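# Stack the on-edge magnet blocks flat in one pile

## Task

Take every magnet block from the row that is standing on edge, lay each one flat, and pile all of them into a single tidy stack made only of those blocks on the bench. Then open the grippers and pull the arms away from the stack.

## Robot and tools

Robot: two arms, left_arm and right_arm, each ending in a parallel two-finger gripper. Base of left_arm sits at (0, +0.325, 0) m and right_arm at (+0.012, -0.311, 0) m, both turned only slightly about z. The scene frame has its origin on the table top midway between the arms: +z up, +x outward over the table, left_arm on the +y side. The names left and right are arm names, not sides of a camera image.

Gripper frame: the fingers extend along the gripper's +z axis and close along its y axis. The reported end_effector_position is the point between the finger pads, roughly 1 cm short of the fingertips. Reported hand positions can be somewhat wrong, more so when an arm reaches far. Joint ranges (rad, base to hand): waist -2.618 to 3.054, shoulder 0 to 3.142, elbow 0 to 3.142, wrist pitch -1.571 to 1.571, wrist yaw -1.571 to 1.571, wrist roll -2.094 to 2.094.

The 14-number row (used by execute_actions and move): a single flat list covering both arms, every value in [-1, 1]. First 7 belong to left_arm: dx, dy, dz, rx, ry, rz, opening; the next 7 are the same for right_arm. Always send all 14, even if one arm should not move. dx..rz are not a pose but an offset, expressed in that gripper's own axes, from the gripper's pose printed in the most recent result that shows it (for a later call inside the same reply, or before any result has shown it, from where the hand actually is when the call starts). Scale: 1.0 equals 0.6 m of translation or 180 degrees of rotation; rx, ry, rz form one rotation vector. Opening is absolute, not an offset: +1 fully open (0.094 m), -1 closed. Sending all-zero offsets is not idle: it pulls the arm back to the reference pose.

execute_actions: argument actions is a list holding zero or one item. Empty list: just report the state. An action item {"rows": [...], "steps": n} has 1 to 15 rows and n up to 15 (default 15); each control step lasts 1/30 s and uses one row, the final row repeating if steps outnumber rows. Every row is measured from the same reference pose, not from the row before. A wait item {"steps": n} (n up to 300) sends nothing and returns once n steps have elapsed since the previous result, your reply time included. Optional pictures (true/false) toggles camera images. A refused call moves nothing.

move: target is one 14-number row as above; speed is the path's top speed in m/s, 0.002 to 0.5, default 0.25, with rotation capped at twice that in rad/s. Each hand follows a straight path, all arms finishing together, lasting 0.5 to 10 s; longer paths are cut at 10 s before arrival. Hands turn the short way, ignore obstacles and the other arm, lag behind, may drift, and can exceed speed near full reach. The opening is applied at the start. Its result adds a move: line giving the ending (done, off_target, moving, held, fault) and any limits (paced: the pose sent was clipped; held: a check blocked some steps, after which the arm may jump faster), plus each hand's distance to its target.

wait: seconds from 0 to 10; the robot gets nothing new. zoom_image: camera (cam_high, cam_low, cam_left_wrist, cam_right_wrist) and region [x0, y0, x1, y1] in pixels of that 504x504 image, origin top-left, region no larger than 504 by 504. read_manual: only returns licence text (section "licences"). finished_scene: pass the current scene number; it ends the scene for good and grades it, so call it only after the stack is built, released and cleared.

Results: a state line per arm with position (m) and quaternion wxyz in the scene frame; grip_measured, the finger opening on the command scale; Joint positions, whose last entry per arm is opening in metres; Hand target, the pose the controller is driving toward; pose unreachable when a clearance check altered or blocked a command; HELD on steps where a row was not fully sent; FAULT, MOTOR HOT and OVER-TEMPERATURE FAULT lines. Camera calibration lists per camera are in the setup; wrist cameras are fisheye and follow the hand.

Control behaviour: each step the command is clipped to within 70 mm and 16 degrees of the measured pose, and position wins over orientation when both cannot be met. After an action ends the arm only reaches that last clipped pose, so a far target may need several actions; check the result. Arms tend to end about a centimetre or more low and can sag further under zero offsets; to hold an arm, send the correcting offset in a reply's first call and zeros afterwards, raising the aim if it still sags. The simulation keeps running while you think and write.

Gripping: to hold a block, command an opening below grip_measured; about 0.03 below is firm, less is gentler. Pads push roughly 50 to 62 N each and spike at first contact. Readings may be off by about 1 mm per gripper.

Avoid: knocking or placing anything off the table, dropping or slamming blocks, fast impacts (faster means harder), targets far beyond a contact (pushes harder), and arms striking or pressing each other. Random tugs on held parts or pushes on loose objects may occur. Holding loads heats motors: warning at 75 °C, a 10 s stop at 90 °C, and at 100 °C the arm goes limp and falls.

Each tool is called as name([rows], argument=value, ...), one row to a line, values as JSON.

## Session

execute_actions(actions=[])

Scene clock: 0.00 s of 6200.00 s.
left_arm: end_effector_position=(+0.3331, +0.3982, +0.3077) grip_measured=+1.000 end_effector_quat_wxyz=(+0.203, +0.374, +0.841, +0.335) | right_arm: end_effector_position=(+0.3447, -0.4123, +0.2135) grip_measured=+1.000 end_effector_quat_wxyz=(+0.082, +0.124, +0.917, -0.371)
Joint positions: left_arm=[ 0.004  1.325  1.537 -1.079 -0.428  0.99   0.094] | right_arm=[ 0.143  1.77   1.662 -1.446  0.779  0.33   0.094]
Joint velocities: left_arm=[-0.017  0.007  0.012 -0.022  0.095 -0.022  0.   ] | right_arm=[-0.017 -0.012  0.007  0.022 -0.081  0.007  0.   ]
Motor temperatures (°C, as the motors report them): left_arm=[26 25 24 27 27 27] | right_arm=[27 26 26 27 27 26]
Hand target (left_arm): +0.331, +0.398, +0.310; +0.205, +0.371, +0.841, +0.336
Hand target (right_arm): +0.346, -0.415, +0.224; +0.099, +0.131, +0.912, -0.377

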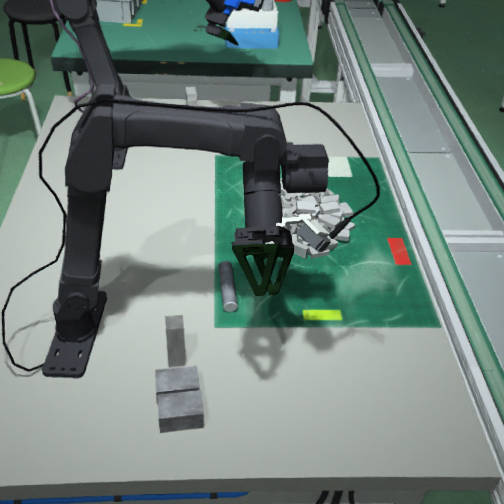

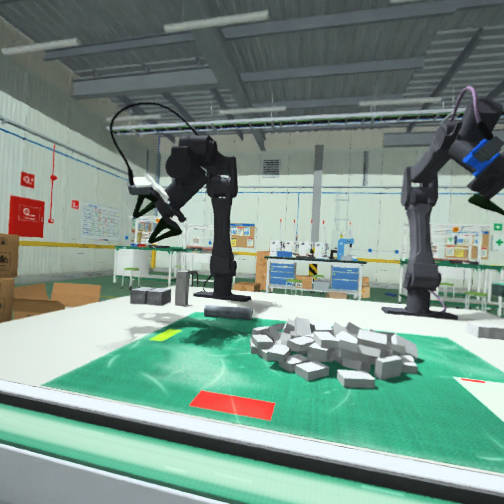

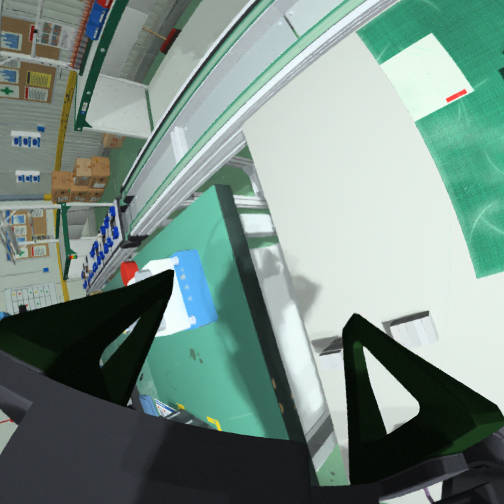

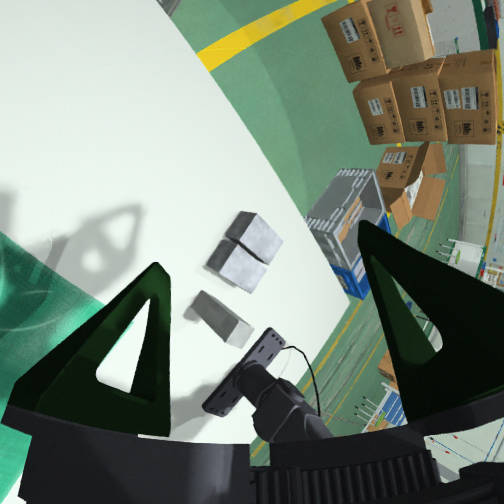

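zoom_image(camera="cam_left_wrist", region=[290, 290, 460, 390])

zoom_image(camera="cam_low", region=[404, 290, 504, 360])

zoom_image(camera="cam_high", region=[130, 70, 300, 180])

Region (290, 290, 460, 390) of cam_left_wrist's 504x504 image, scaled by 2.965, with more detail than that image has; it fills the top 296 rows of this view, and the rest is white.

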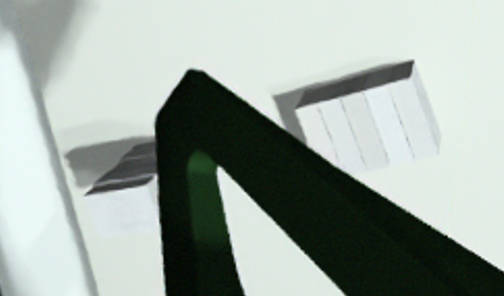

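Region (404, 290, 504, 360) of cam_low's 504x504 image, scaled by 5.040, with more detail than that image has; it fills the top 353 rows of this view, and the rest is white.

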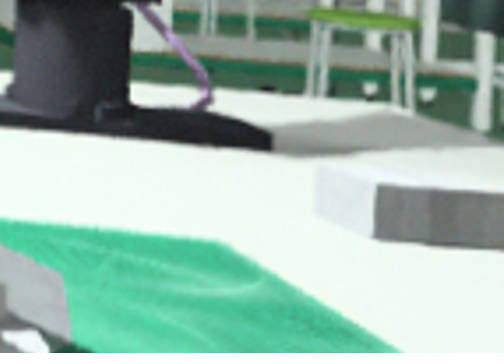

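Region (130, 70, 300, 180) of cam_high's 504x504 image, scaled by 2.965, with more detail than that image has; it fills the top 326 rows of this view, and the rest is white.

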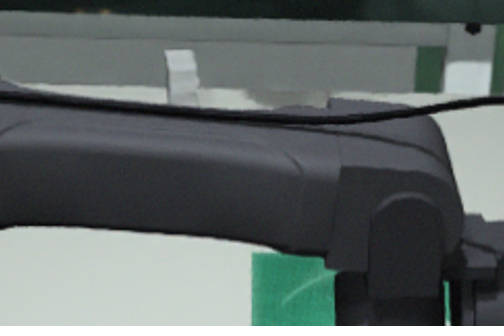

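move(target=[0.0858, -0.1787, 0.0635, 0.2253, 0.1365, -0.2515, 1, 0, 0, -0.015, 0, 0, 0, 1], speed=0.25)

Scene clock: 51.43 s of 6200.00 s.
left_arm: end_effector_position=(+0.2730, +0.3986, +0.2043) grip_measured=+1.000 end_effector_quat_wxyz=(+0.030, +0.016, +0.999, +0.013) | right_arm: end_effector_position=(+0.3387, -0.4090, +0.2122) grip_measured=+1.000 end_effector_quat_wxyz=(+0.070, +0.122, +0.919, -0.368)
Joint positions: left_arm=[ 0.263  1.589  1.629 -1.546 -0.01   0.284  0.094] | right_arm=[ 0.15   1.77   1.662 -1.48   0.769  0.346  0.094]
Joint velocities: left_arm=[-0.007 -0.007 -0.012 -0.007  0.037  0.037  0.   ] | right_arm=[ 0.017 -0.007  0.007 -0.007  0.022  0.081  0.   ]
Motor temperatures (°C, as the motors report them): left_arm=[26 26 27 30 27 27] | right_arm=[27 29 29 27 28 26]
Hand target (left_arm): +0.270, +0.398, +0.198; +0.015, +0.007, +1.000, +0.003
Hand target (right_arm): +0.344, -0.406, +0.220; +0.083, +0.124, +0.917, -0.371
Off the commanded pose (left_arm): 0.006 m, 4 deg.
Off the commanded pose (right_arm): 0.010 m, 1 deg.
joint sent to its limit (left arm) — the command would take joint 4 (wrist pitch) past its lower limit, so that joint was sent only as far as its limit.
After step 90, 45.67 s passed at rest.
move: off_target (left_arm)
camera_calibration (this result's frames):
cam_left_wrist: T_world_to_cam=[[0.23031, -0.971528, -0.0555918, 0.336098], [-0.872622, -0.231471, 0.43006, 0.271788], [-0.430683, -0.0505364, -0.901087, 0.429054], [0, 0, 0, 1]] pos_world=[0.344548, 0.411123, 0.288414]
cam_right_wrist: T_world_to_cam=[[-0.506229, -0.611931, 0.607678, -0.205176], [-0.613819, 0.75062, 0.244529, 0.468058], [-0.60577, -0.249216, -0.755601, 0.366361], [0, 0, 0, 1]] pos_world=[0.405368, -0.385584, 0.28705]

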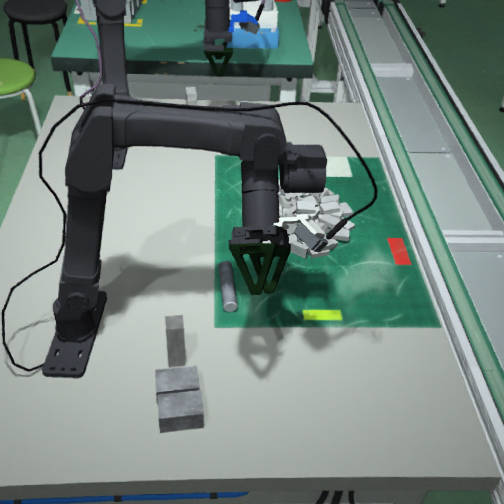

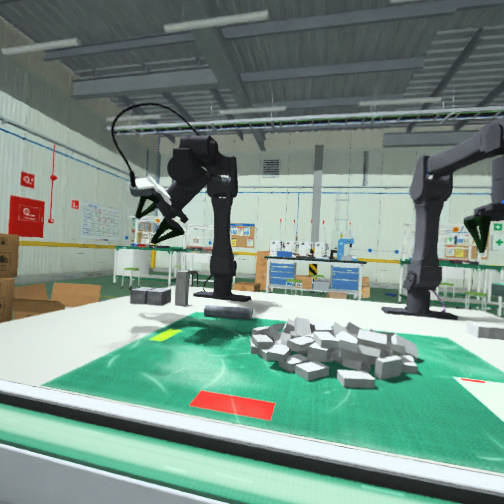

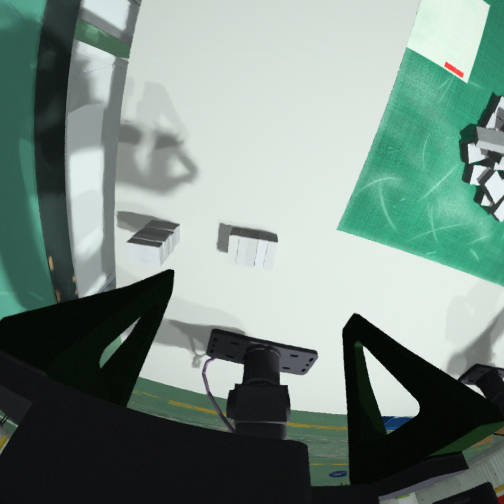

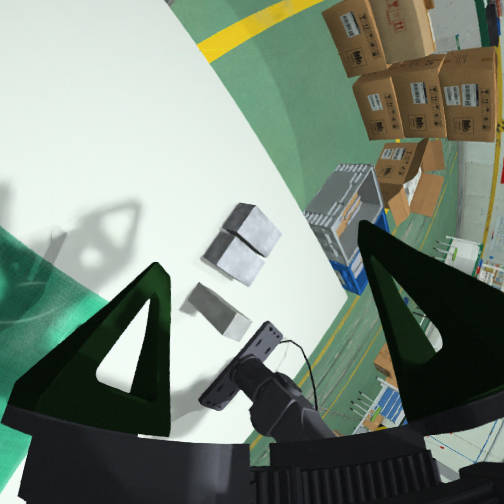

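zoom_image(camera="cam_left_wrist", region=[110, 200, 300, 290])

zoom_image(camera="cam_left_wrist", region=[210, 215, 290, 280])

Region (110, 200, 300, 290) of cam_left_wrist's 504x504 image, scaled by 2.653, with more detail than that image has; it fills the top 239 rows of this view, and the rest is white.

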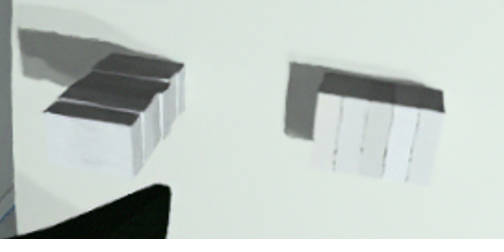

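Region (210, 215, 290, 280) of cam_left_wrist's 504x504 image, scaled by 6.300, with more detail than that image has; it fills the top 410 rows of this view, and the rest is white.

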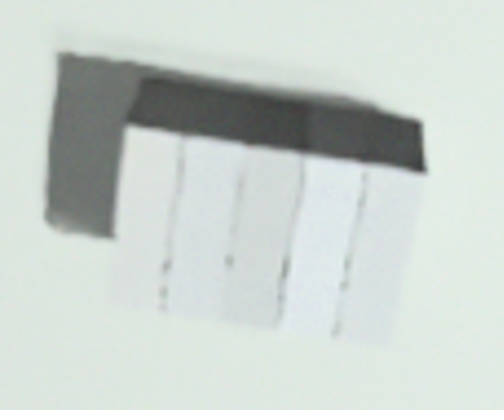

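move(target=[0.1095, -0.0133, 0.2170, 0.0074, 0.0195, -0.0379, 1, 0.1757, 0.0872, -0.0818, -0.2527, -0.3477, 0.0878, 1], speed=0.25)

Scene clock: 174.90 s of 6200.00 s.
left_arm: end_effector_position=(+0.2134, +0.3919, +0.0686) grip_measured=+1.000 end_effector_quat_wxyz=(-0.012, -0.034, +0.999, +0.001) | right_arm: end_effector_position=(+0.2486, -0.3185, +0.1838) grip_measured=+1.000 end_effector_quat_wxyz=(+0.597, -0.004, +0.802, -0.005)
Joint positions: left_arm=[ 0.302  1.44   0.946 -1.099 -0.008  0.224  0.094] | right_arm=[-0.051  0.203  0.301 -0.392 -0.117 -0.048  0.094]
Joint velocities: left_arm=[-0.007  0.012  0.002  0.037  0.022 -0.037  0.   ] | right_arm=[ 0.002 -0.012  0.007  0.066 -0.037 -0.022  0.   ]
Motor temperatures (°C, as the motors report them): left_arm=[26 27 27 28 27 27] | right_arm=[27 29 31 28 28 26]
Hand target (left_arm): +0.213, +0.393, +0.070; -0.001, -0.043, +0.999, +0.000
Hand target (right_arm): +0.249, -0.319, +0.192; +0.613, -0.007, +0.790, -0.008
Off the commanded pose (left_arm): 0.005 m, 2 deg.
Off the commanded pose (right_arm): 0.006 m, 2 deg.
After step 90, 117.00 s passed at rest.
move: done
camera_calibration (this result's frames):
cam_left_wrist: T_world_to_cam=[[0.32173, -0.94536, -0.0527686, 0.305821], [-0.807486, -0.303057, 0.506087, 0.285472], [-0.494426, -0.120213, -0.860867, 0.318914], [0, 0, 0, 1]] pos_world=[0.289802, 0.413962, 0.146207]
cam_right_wrist: T_world_to_cam=[[-0.101841, -0.971031, -0.216163, -0.241605], [-0.882066, 0.188616, -0.431721, 0.363791], [0.459987, 0.146703, -0.875723, 0.196073], [0, 0, 0, 1]] pos_world=[0.206091, -0.331988, 0.276536]

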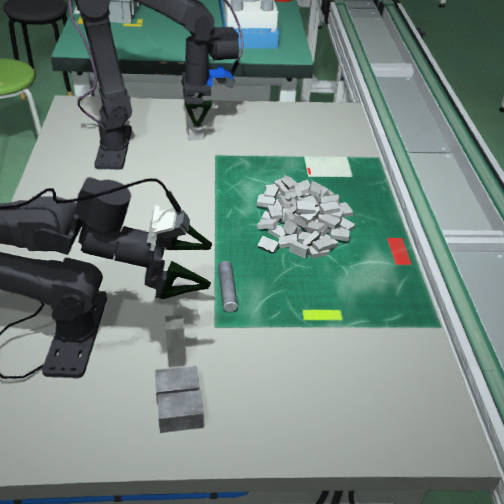

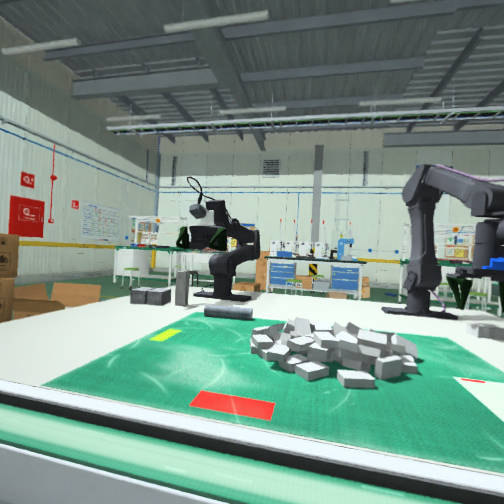

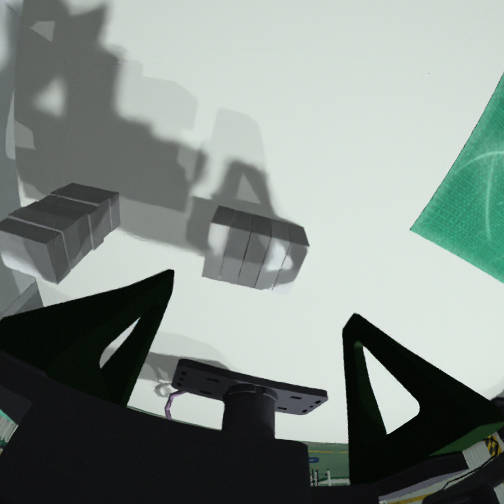

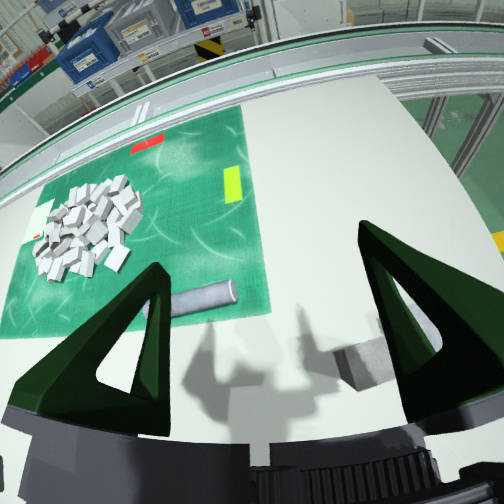

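zoom_image(camera="cam_left_wrist", region=[150, 190, 370, 330])

Region (150, 190, 370, 330) of cam_left_wrist's 504x504 image, scaled by 2.291, with more detail than that image has; it fills the top 321 rows of this view, and the rest is white.

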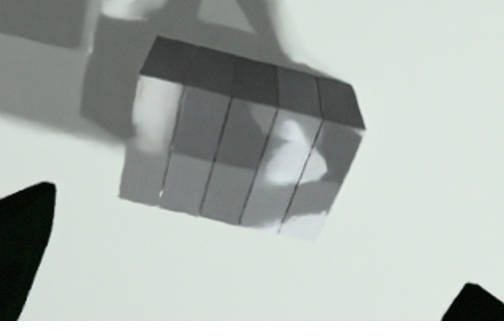

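move(target=[-0.0022, 0.0032, 0.0842, 0.001, -0.0076, -0.007, 0.75, -0.0113, 0, -0.003, 0, -0.009, 0, 1], speed=0.08)

Scene clock: 195.40 s of 6200.00 s.
left_arm: end_effector_position=(+0.2146, +0.3923, +0.0223) grip_measured=+0.751 end_effector_quat_wxyz=(+0.002, -0.034, +0.999, +0.005) | right_arm: end_effector_position=(+0.2487, -0.3180, +0.1840) grip_measured=+1.000 end_effector_quat_wxyz=(+0.597, -0.005, +0.802, -0.004)
Joint positions: left_arm=[ 0.302  1.484  0.788 -0.868 -0.008  0.222  0.082] | right_arm=[-0.051  0.203  0.301 -0.391 -0.12  -0.048  0.094]
Joint velocities: left_arm=[-0.007 -0.002 -0.012 -0.007 -0.022 -0.095 -0.   ] | right_arm=[ 0.007 -0.002 -0.002 -0.051 -0.081 -0.022  0.   ]
Motor temperatures (°C, as the motors report them): left_arm=[26 27 27 27 27 27] | right_arm=[27 28 30 32 28 26]
Hand target (left_arm): +0.213, +0.393, +0.018; +0.000, -0.045, +0.999, +0.000
Hand target (right_arm): +0.249, -0.318, +0.191; +0.608, -0.004, +0.794, -0.005
Off the commanded pose (left_arm): 0.005 m, 1 deg.
Off the commanded pose (right_arm): 0.007 m, 2 deg.
After step 90, 16.30 s passed at rest.
move: done
camera_calibration (this result's frames):
cam_left_wrist: T_world_to_cam=[[0.324281, -0.944549, -0.0516644, 0.302437], [-0.82102, -0.308158, 0.480588, 0.315525], [-0.46986, -0.113428, -0.875423, 0.272062], [0, 0, 0, 1]] pos_world=[0.288809, 0.413757, 0.102157]
cam_right_wrist: T_world_to_cam=[[-0.0991738, -0.971143, -0.2169, -0.241665], [-0.882177, 0.186651, -0.432349, 0.363359], [0.460357, 0.148466, -0.875231, 0.196527], [0, 0, 0, 1]] pos_world=[0.206107, -0.33169, 0.276688]

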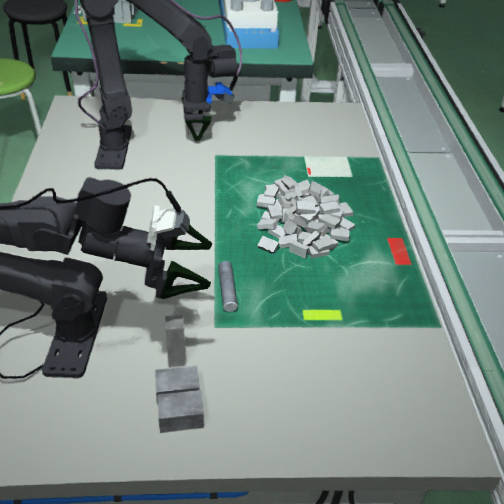

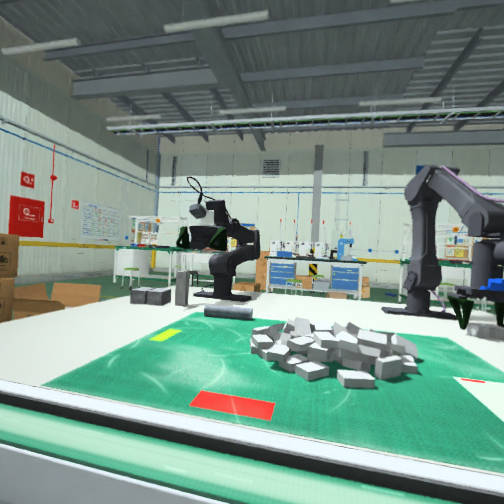

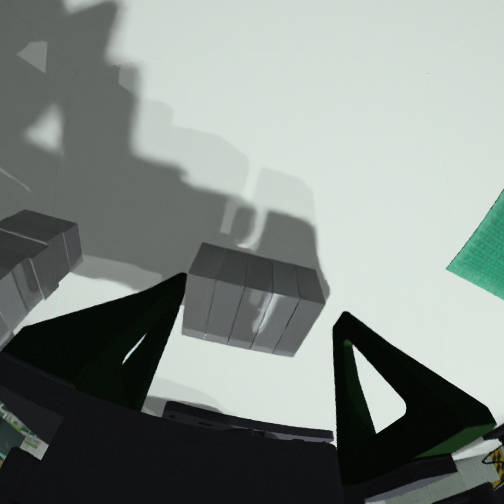

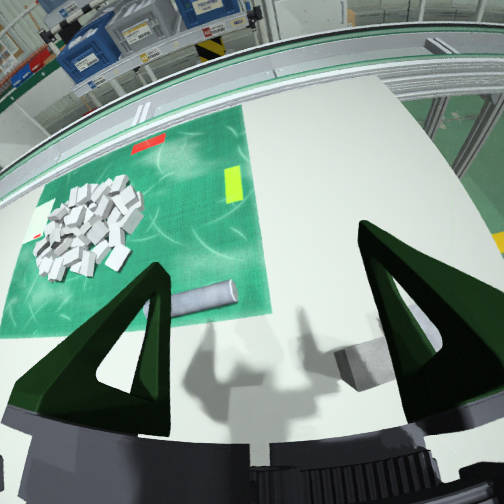

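zoom_image(camera="cam_low", region=[434, 280, 504, 345])

move(target=[0.003, 0.007, 0.016, 0.003, 0.001, -0.008, 0.75, -0.0113, 0, -0.003, 0, -0.009, 0, 1], speed=0.04)

Region (434, 280, 504, 345) of cam_low's 504x504 image, scaled by 7.200, with more detail than that image has; it fills the top 468 rows of this view, and the rest is white.

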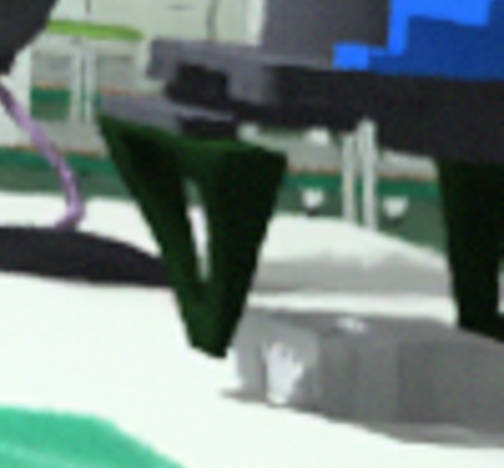

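Scene clock: 201.63 s of 6200.00 s.
left_arm: end_effector_position=(+0.2143, +0.3963, +0.0171) grip_measured=+0.751 end_effector_quat_wxyz=(+0.004, -0.043, +0.999, +0.005) | right_arm: end_effector_position=(+0.2487, -0.3180, +0.1840) grip_measured=+1.000 end_effector_quat_wxyz=(+0.597, -0.005, +0.802, -0.004)
Joint positions: left_arm=[ 0.319  1.495  0.775 -0.841 -0.008  0.222  0.082] | right_arm=[-0.051  0.203  0.301 -0.391 -0.12  -0.048  0.094]
Joint velocities: left_arm=[ 0.017 -0.012 -0.007  0.037  0.007  0.007  0.001] | right_arm=[ 0.002 -0.002  0.002 -0.066 -0.066  0.037  0.   ]
Motor temperatures (°C, as the motors report them): left_arm=[26 27 27 27 27 27] | right_arm=[27 28 30 32 28 26]
Hand target (left_arm): +0.212, +0.396, +0.013; +0.001, -0.047, +0.999, +0.000
Hand target (right_arm): +0.249, -0.318, +0.191; +0.608, -0.005, +0.794, -0.004
Off the commanded pose (left_arm): 0.005 m, 1 deg.
Off the commanded pose (right_arm): 0.007 m, 2 deg.
After step 90, 2.43 s passed at rest.
move: done
camera_calibration (this result's frames):
cam_left_wrist: T_world_to_cam=[[0.340597, -0.938796, -0.0515445, 0.30023], [-0.817003, -0.32265, 0.477916, 0.323923], [-0.465296, -0.120665, -0.876892, 0.269767], [0, 0, 0, 1]] pos_world=[0.28791, 0.41892, 0.0972242]
cam_right_wrist: T_world_to_cam=[[-0.0991738, -0.971143, -0.2169, -0.241665], [-0.882177, 0.186651, -0.432349, 0.363359], [0.460357, 0.148466, -0.875231, 0.196527], [0, 0, 0, 1]] pos_world=[0.206107, -0.33169, 0.276688]

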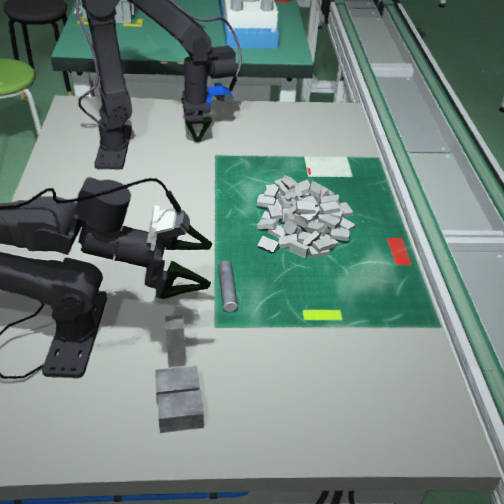

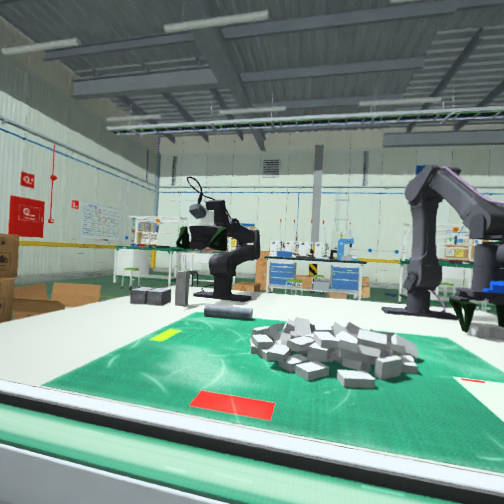

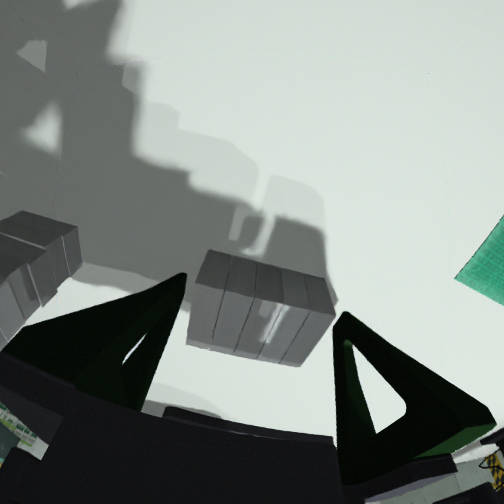

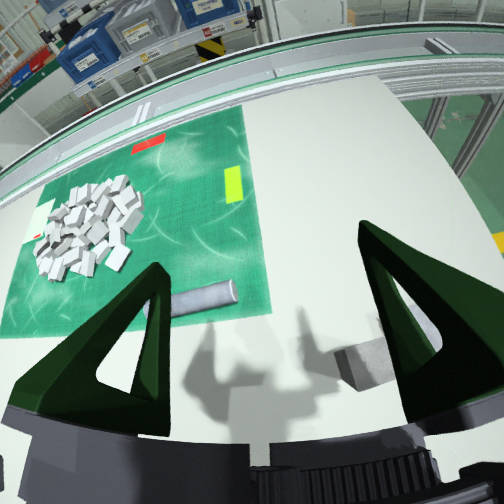

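execute_actions([
  {"rows": [[0,0,0.004,0,0,0,0.68,-0.0113,0,-0.003,0,-0.009,0,1],[0,0,0.004,0,0,0,0.62,-0.0113,0,-0.003,0,-0.009,0,1],[0,0,0.004,0,0,0,0.56,-0.0113,0,-0.003,0,-0.009,0,1],[0,0,0.004,0,0,0,0.50,-0.0113,0,-0.003,0,-0.009,0,1],[0,0,0.004,0,0,0,0.45,-0.0113,0,-0.003,0,-0.009,0,1],[0,0,0.004,0,0,0,0.41,-0.0113,0,-0.003,0,-0.009,0,1],[0,0,0.004,0,0,0,0.38,-0.0113,0,-0.003,0,-0.009,0,1],[0,0,0.004,0,0,0,0.35,-0.0113,0,-0.003,0,-0.009,0,1],[0,0,0.004,0,0,0,0.33,-0.0113,0,-0.003,0,-0.009,0,1],[0,0,0.004,0,0,0,0.31,-0.0113,0,-0.003,0,-0.009,0,1],[0,0,0.004,0,0,0,0.29,-0.0113,0,-0.003,0,-0.009,0,1],[0,0,0.004,0,0,0,0.27,-0.0113,0,-0.003,0,-0.009,0,1],[0,0,0.004,0,0,0,0.25,-0.0113,0,-0.003,0,-0.009,0,1],[0,0,0.004,0,0,0,0.23,-0.0113,0,-0.003,0,-0.009,0,1],[0,0,0.004,0,0,0,0.21,-0.0113,0,-0.003,0,-0.009,0,1]], "steps": 15},
], pictures=false)

wait(seconds=0.5)

Scene clock: 210.90 s of 6200.00 s.
left_arm: end_effector_position=(+0.2149, +0.3979, +0.0171) grip_measured=+0.228 end_effector_quat_wxyz=(+0.005, -0.043, +0.999, +0.009) | right_arm: end_effector_position=(+0.2487, -0.3180, +0.1840) grip_measured=+1.000 end_effector_quat_wxyz=(+0.597, -0.005, +0.802, -0.004)
Joint positions: left_arm=[ 0.319  1.495  0.775 -0.837 -0.015  0.222  0.058] | right_arm=[-0.051  0.203  0.301 -0.391 -0.12  -0.048  0.094]
Joint velocities: left_arm=[ 0.017  0.002 -0.002  0.037  0.066  0.022 -0.007] | right_arm=[ 0.002 -0.012  0.007 -0.007 -0.007  0.022  0.   ]
Motor temperatures (°C, as the motors report them): left_arm=[26 27 27 27 27 27] | right_arm=[27 28 30 33 28 26]
Hand target (left_arm): +0.214, +0.396, +0.015; +0.004, -0.043, +0.999, +0.005
Hand target (right_arm): +0.249, -0.318, +0.191; +0.608, -0.005, +0.794, -0.004
Off the commanded pose (left_arm): 0.003 m, 0 deg.
Off the commanded pose (right_arm): 0.007 m, 2 deg.
Steps of this call (steps 1 to 90: nothing new was sent; then 5.77 s passed at rest; steps 91 to 105: all 15 steps of this action). Readings (end_effector_position):
91: left_arm (+0.2148, +0.3964, +0.0171) | right_arm (+0.2487, -0.3180, +0.1840)
92: left_arm (+0.2148, +0.3964, +0.0171) | right_arm (+0.2487, -0.3180, +0.1840)
94: left_arm (+0.2148, +0.3964, +0.0171) | right_arm (+0.2487, -0.3180, +0.1840)
98: left_arm (+0.2149, +0.3967, +0.0171) | right_arm (+0.2487, -0.3180, +0.1840)
105: the state above

Scene clock: 211.40 s of 6200.00 s.
left_arm: end_effector_position=(+0.2149, +0.3979, +0.0171) grip_measured=+0.226 end_effector_quat_wxyz=(+0.005, -0.043, +0.999, +0.009) | right_arm: end_effector_position=(+0.2487, -0.3180, +0.1840) grip_measured=+1.000 end_effector_quat_wxyz=(+0.597, -0.005, +0.802, -0.004)
Joint positions: left_arm=[ 0.319  1.495  0.775 -0.837 -0.015  0.222  0.058] | right_arm=[-0.051  0.203  0.301 -0.391 -0.12  -0.048  0.094]
Joint velocities: left_arm=[-0.022 -0.007 -0.002  0.007  0.007 -0.007 -0.   ] | right_arm=[ 0.012  0.002 -0.012 -0.051 -0.022 -0.007  0.   ]
Motor temperatures (°C, as the motors report them): left_arm=[26 27 27 27 27 27] | right_arm=[27 28 30 33 28 26]
Hand target (left_arm): +0.214, +0.396, +0.015; +0.004, -0.043, +0.999, +0.005
Hand target (right_arm): +0.249, -0.318, +0.191; +0.608, -0.005, +0.794, -0.004
Off the commanded pose (left_arm): 0.003 m, 0 deg.
Off the commanded pose (right_arm): 0.007 m, 2 deg.
Steps of this call (steps 1 to 15: nothing new was sent). Readings (end_effector_position):
1: left_arm (+0.2149, +0.3979, +0.0171) | right_arm (+0.2487, -0.3180, +0.1840)
2: left_arm (+0.2149, +0.3979, +0.0171) | right_arm (+0.2487, -0.3180, +0.1840)
4: left_arm (+0.2149, +0.3979, +0.0171) | right_arm (+0.2487, -0.3180, +0.1840)
8: left_arm (+0.2149, +0.3979, +0.0171) | right_arm (+0.2487, -0.3180, +0.1840)
15: the state above
camera_calibration (this result's frames):
cam_left_wrist: T_world_to_cam=[[0.340778, -0.938291, -0.05899, 0.301436], [-0.817772, -0.326792, 0.473768, 0.326788], [-0.46381, -0.113209, -0.878672, 0.267001], [0, 0, 0, 1]] pos_world=[0.288353, 0.419853, 0.0975661]
cam_right_wrist: T_world_to_cam=[[-0.0991738, -0.971143, -0.2169, -0.241665], [-0.882177, 0.186651, -0.432349, 0.363359], [0.460357, 0.148466, -0.875231, 0.196527], [0, 0, 0, 1]] pos_world=[0.206107, -0.33169, 0.276688]

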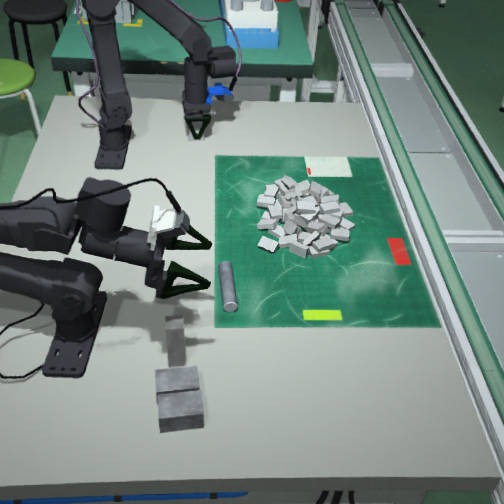

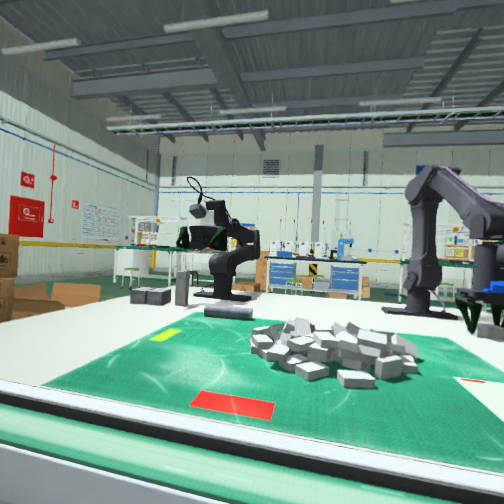

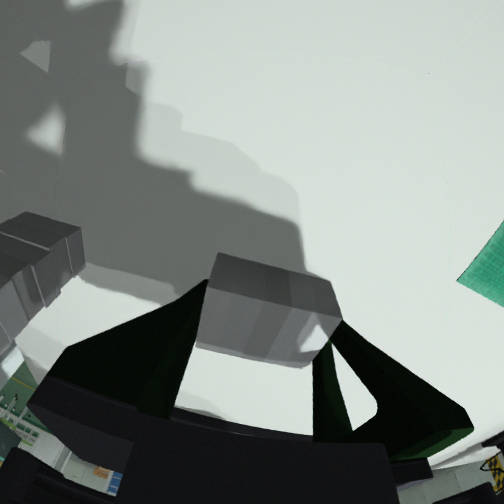

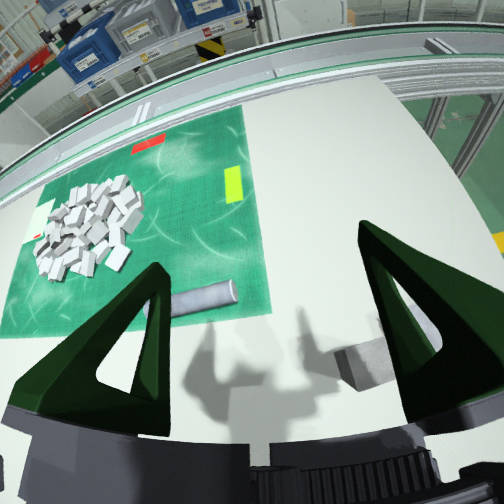

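move(target=[0, 0, -0.035, 0, 0, 0, 0.19, -0.0113, 0, -0.003, 0, -0.009, 0, 1], speed=0.05)

Scene clock: 238.80 s of 6200.00 s.
left_arm: end_effector_position=(+0.2066, +0.3952, +0.0249) grip_measured=+0.222 end_effector_quat_wxyz=(-0.014, -0.043, +0.999, +0.004) | right_arm: end_effector_position=(+0.2487, -0.3180, +0.1840) grip_measured=+1.000 end_effector_quat_wxyz=(+0.597, -0.005, +0.802, -0.004)
Joint positions: left_arm=[ 0.319  1.484  0.8   -0.912 -0.015  0.222  0.057] | right_arm=[-0.051  0.203  0.301 -0.391 -0.12  -0.048  0.094]
Joint velocities: left_arm=[-0.017  0.012 -0.007 -0.11   0.022 -0.007 -0.001] | right_arm=[-0.012  0.002 -0.017 -0.037 -0.037 -0.051  0.   ]
Motor temperatures (°C, as the motors report them): left_arm=[26 27 27 27 27 27] | right_arm=[27 28 30 35 28 26]
Hand target (left_arm): +0.215, +0.398, +0.038; +0.005, -0.043, +0.999, +0.009
Hand target (right_arm): +0.249, -0.318, +0.191; +0.608, -0.005, +0.794, -0.004
Off the commanded pose (left_arm): 0.016 m, 2 deg.
Off the commanded pose (right_arm): 0.007 m, 2 deg.
After step 90, 23.57 s passed at rest.
move: off_target (left_arm)
camera_calibration (this result's frames):
cam_left_wrist: T_world_to_cam=[[0.338519, -0.939012, -0.0605178, 0.303029], [-0.79921, -0.320874, 0.508235, 0.308415], [-0.496657, -0.12368, -0.85909, 0.280097], [0, 0, 0, 1]] pos_world=[0.28302, 0.418153, 0.10222]
cam_right_wrist: T_world_to_cam=[[-0.0991738, -0.971143, -0.2169, -0.241665], [-0.882177, 0.186651, -0.432349, 0.363359], [0.460357, 0.148466, -0.875231, 0.196527], [0, 0, 0, 1]] pos_world=[0.206107, -0.33169, 0.276688]

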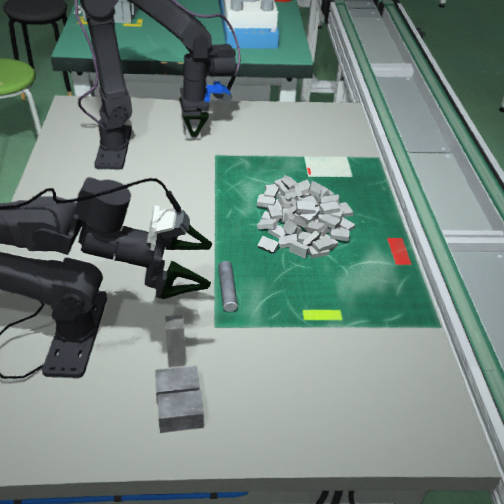

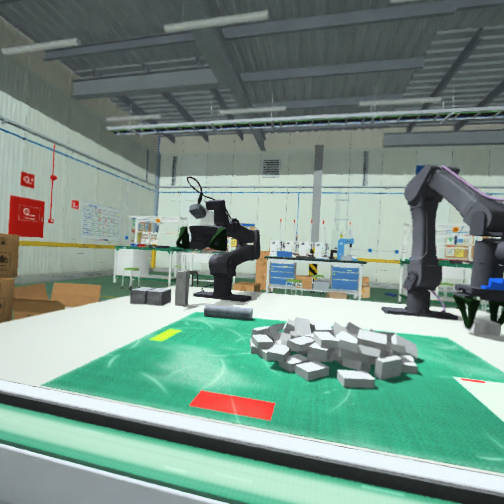

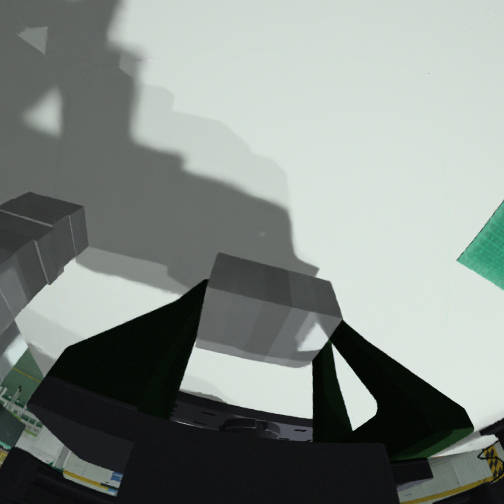

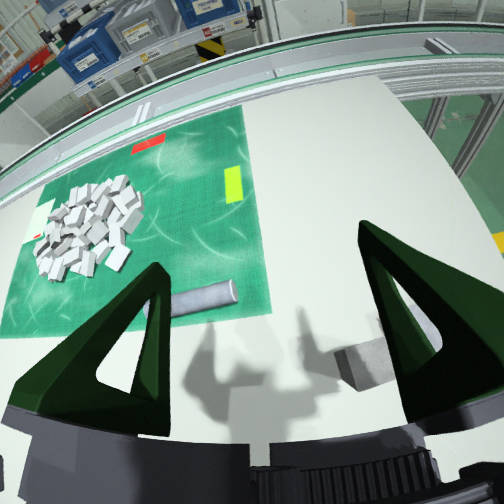

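move(target=[-0.012, 0, -0.065, 0.003, -0.015, 0, 0.19, -0.0113, 0, -0.003, 0, -0.009, 0, 1], speed=0.08)

move(target=[-0.265, 0.0172, -0.04, 0, 0, 0.448, 0.19, 0, 0, 0, 0, 0, 0, 1], speed=0.25)

Scene clock: 247.07 s of 6200.00 s.
left_arm: end_effector_position=(+0.2085, +0.3942, +0.0512) grip_measured=+0.222 end_effector_quat_wxyz=(-0.010, -0.043, +0.999, +0.001) | right_arm: end_effector_position=(+0.2487, -0.3180, +0.1840) grip_measured=+1.000 end_effector_quat_wxyz=(+0.597, -0.005, +0.802, -0.004)
Joint positions: left_arm=[ 0.319  1.442  0.875 -1.023 -0.007  0.222  0.057] | right_arm=[-0.051  0.203  0.301 -0.391 -0.12  -0.048  0.094]
Joint velocities: left_arm=[ 0.017  0.007  0.002 -0.007 -0.022  0.022 -0.   ] | right_arm=[-0.007  0.002  0.002 -0.051  0.007 -0.022  0.   ]
Motor temperatures (°C, as the motors report them): left_arm=[26 27 28 27 27 27] | right_arm=[27 28 30 35 28 26]
Hand target (left_arm): +0.215, +0.396, +0.063; +0.010, -0.043, +0.999, +0.001
Hand target (right_arm): +0.249, -0.318, +0.191; +0.608, -0.005, +0.794, -0.004
Off the commanded pose (left_arm): 0.014 m, 2 deg.
Off the commanded pose (right_arm): 0.007 m, 2 deg.
After step 90, 4.23 s passed at rest.
move: off_target (left_arm)
camera_calibration (this result's frames):
cam_left_wrist: T_world_to_cam=[[0.339177, -0.93931, -0.0515366, 0.302522], [-0.803438, -0.317741, 0.503517, 0.296197], [-0.489333, -0.129375, -0.862447, 0.30442], [0, 0, 0, 1]] pos_world=[0.28433, 0.41766, 0.128997]
cam_right_wrist: T_world_to_cam=[[-0.0991738, -0.971143, -0.2169, -0.241665], [-0.882177, 0.186651, -0.432349, 0.363359], [0.460357, 0.148466, -0.875231, 0.196527], [0, 0, 0, 1]] pos_world=[0.206107, -0.33169, 0.276688]

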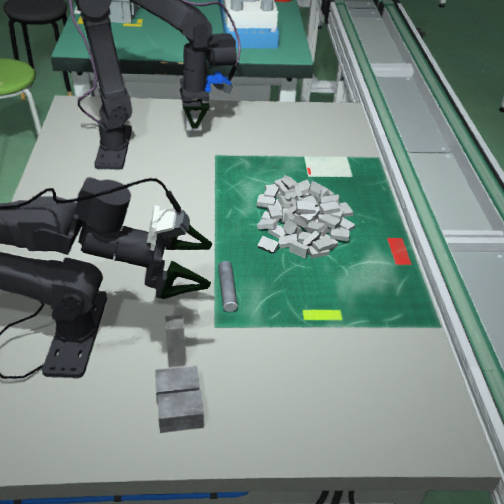

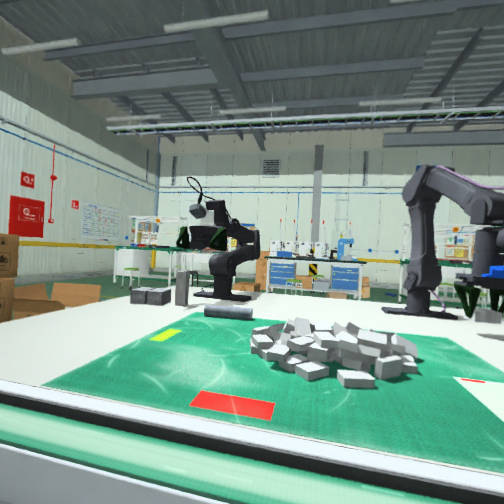

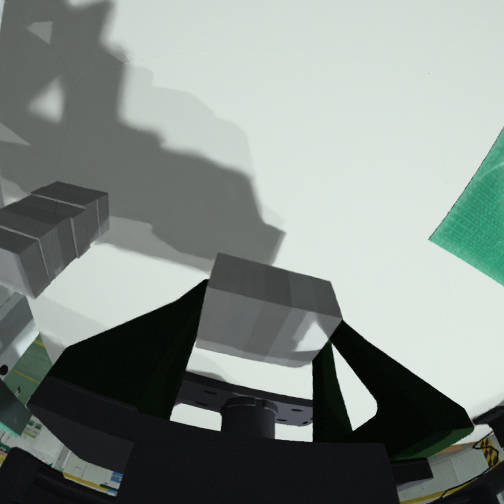

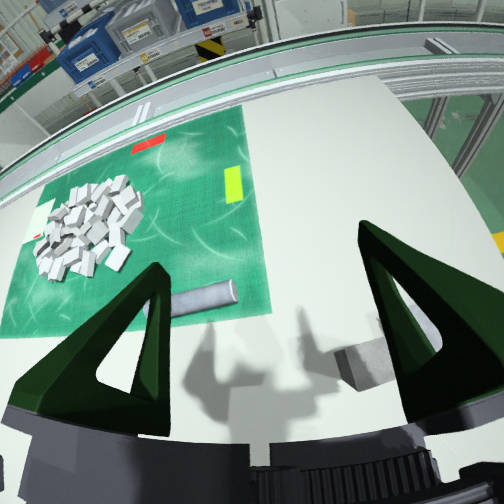

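Scene clock: 250.47 s of 6200.00 s.
left_arm: end_effector_position=(+0.3610, +0.4234, +0.0603) grip_measured=+0.222 end_effector_quat_wxyz=(-0.014, +0.605, +0.796, -0.013) | right_arm: end_effector_position=(+0.2487, -0.3180, +0.1840) grip_measured=+1.000 end_effector_quat_wxyz=(+0.597, -0.005, +0.802, -0.004)
Joint positions: left_arm=[ 0.269  2.027  1.599 -1.18  -0.007  1.56   0.057] | right_arm=[-0.051  0.203  0.301 -0.391 -0.12  -0.048  0.094]
Joint velocities: left_arm=[-0.007  0.002 -0.002  0.022 -0.081  0.066 -0.   ] | right_arm=[-0.007  0.007  0.007 -0.022  0.037  0.007  0.   ]
Motor temperatures (°C, as the motors report them): left_arm=[26 27 28 27 27 27] | right_arm=[27 28 30 35 27 26]
Hand target (left_arm): +0.366, +0.421, +0.071; -0.007, +0.614, +0.789, -0.006
Hand target (right_arm): +0.249, -0.318, +0.184; +0.597, -0.005, +0.802, -0.004
Off the commanded pose (left_arm): 0.014 m, 2 deg.
Off the commanded pose (right_arm): 0.000 m, 0 deg.
move: off_target (left_arm)
camera_calibration (this result's frames):
cam_left_wrist: T_world_to_cam=[[-0.862427, -0.506087, -0.00979711, 0.526541], [-0.441925, 0.743367, 0.502103, -0.156277], [-0.246825, 0.437357, -0.864752, 0.0633281], [0, 0, 0, 1]] pos_world=[0.400671, 0.35495, 0.138389]
cam_right_wrist: T_world_to_cam=[[-0.0991738, -0.971143, -0.2169, -0.241665], [-0.882177, 0.186651, -0.432349, 0.363359], [0.460357, 0.148466, -0.875231, 0.196527], [0, 0, 0, 1]] pos_world=[0.206107, -0.33169, 0.276688]

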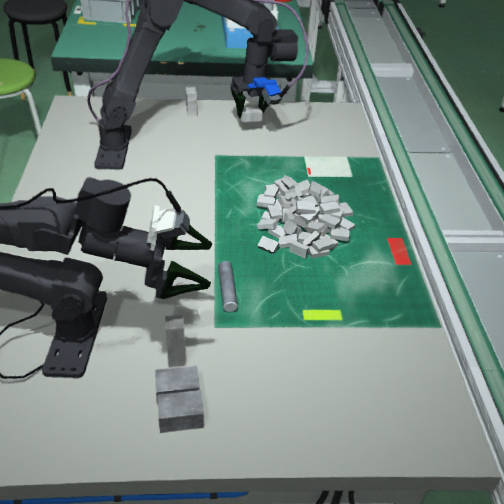

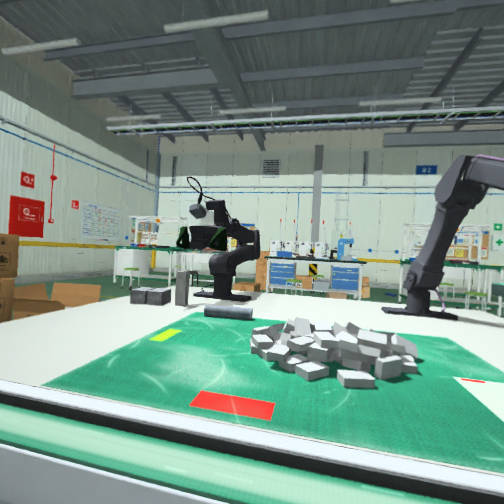

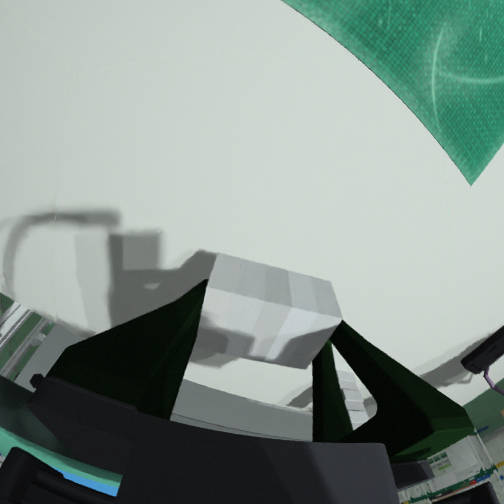

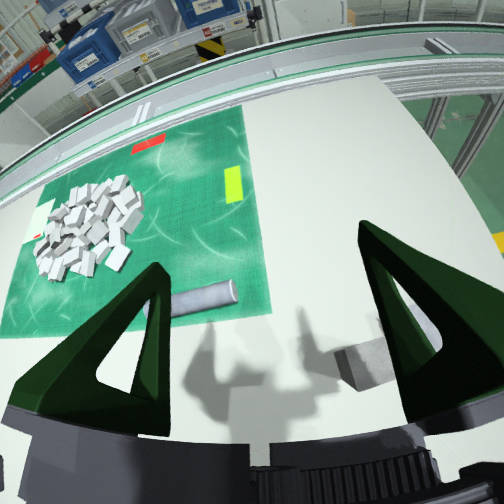

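move(target=[0, 0.003, 0.066, -0.016, -0.005, 0, 0.19, 0, 0, 0, 0, 0, 0, 1], speed=0.05)

Scene clock: 261.77 s of 6200.00 s.
left_arm: end_effector_position=(+0.3551, +0.4216, +0.0221) grip_measured=+0.222 end_effector_quat_wxyz=(-0.009, +0.606, +0.795, -0.007) | right_arm: end_effector_position=(+0.2487, -0.3180, +0.1840) grip_measured=+1.000 end_effector_quat_wxyz=(+0.597, -0.005, +0.802, -0.004)
Joint positions: left_arm=[ 0.269  2.027  1.443 -1.007 -0.006  1.562  0.057] | right_arm=[-0.051  0.203  0.301 -0.391 -0.12  -0.048  0.094]
Joint velocities: left_arm=[-0.002 -0.002 -0.017 -0.066 -0.007  0.051 -0.   ] | right_arm=[-0.017 -0.012 -0.017  0.022  0.022 -0.051  0.   ]
Motor temperatures (°C, as the motors report them): left_arm=[26 29 28 27 27 27] | right_arm=[27 28 30 35 27 26]
Hand target (left_arm): +0.361, +0.423, +0.021; +0.007, +0.605, +0.796, +0.003
Hand target (right_arm): +0.249, -0.318, +0.184; +0.597, -0.005, +0.802, -0.004
Off the commanded pose (left_arm): 0.007 m, 2 deg.
Off the commanded pose (right_arm): 0.000 m, 0 deg.
After step 90, 7.27 s passed at rest.
move: done
camera_calibration (this result's frames):
cam_left_wrist: T_world_to_cam=[[-0.863289, -0.504073, -0.0253655, 0.519961], [-0.448266, 0.742678, 0.49748, -0.135811], [-0.231928, 0.440839, -0.867104, 0.0228768], [0, 0, 0, 1]] pos_world=[0.393303, 0.352877, 0.100589]
cam_right_wrist: T_world_to_cam=[[-0.0991738, -0.971143, -0.2169, -0.241665], [-0.882177, 0.186651, -0.432349, 0.363359], [0.460357, 0.148466, -0.875231, 0.196527], [0, 0, 0, 1]] pos_world=[0.206107, -0.33169, 0.276688]

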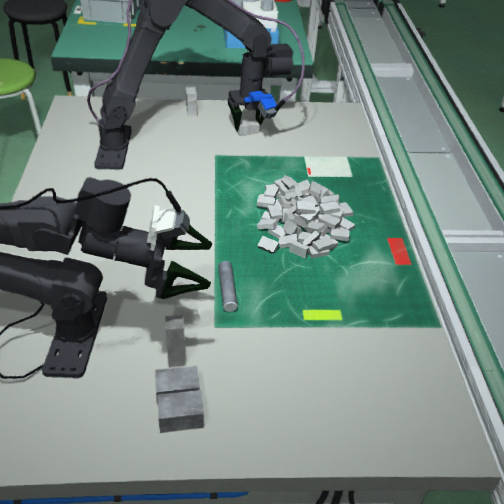

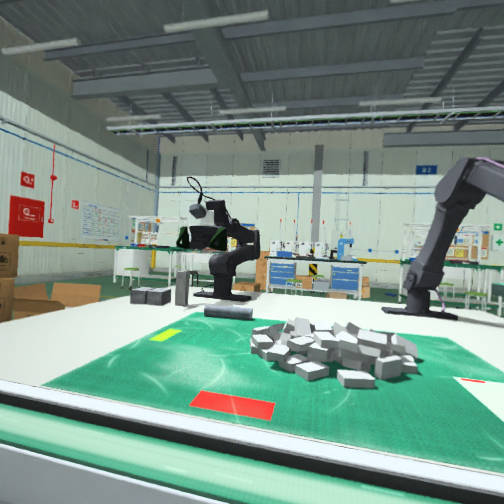

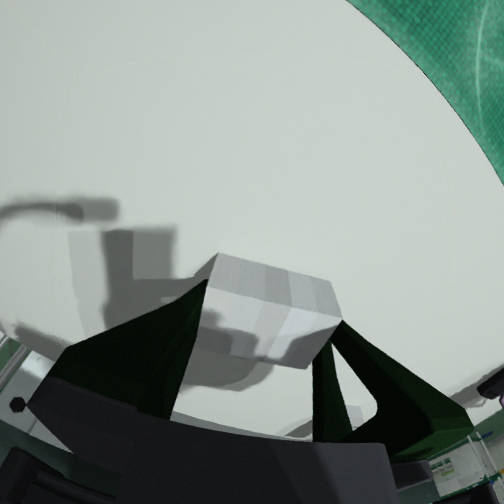

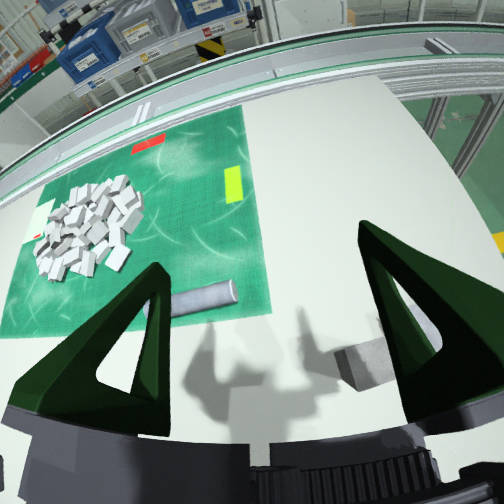

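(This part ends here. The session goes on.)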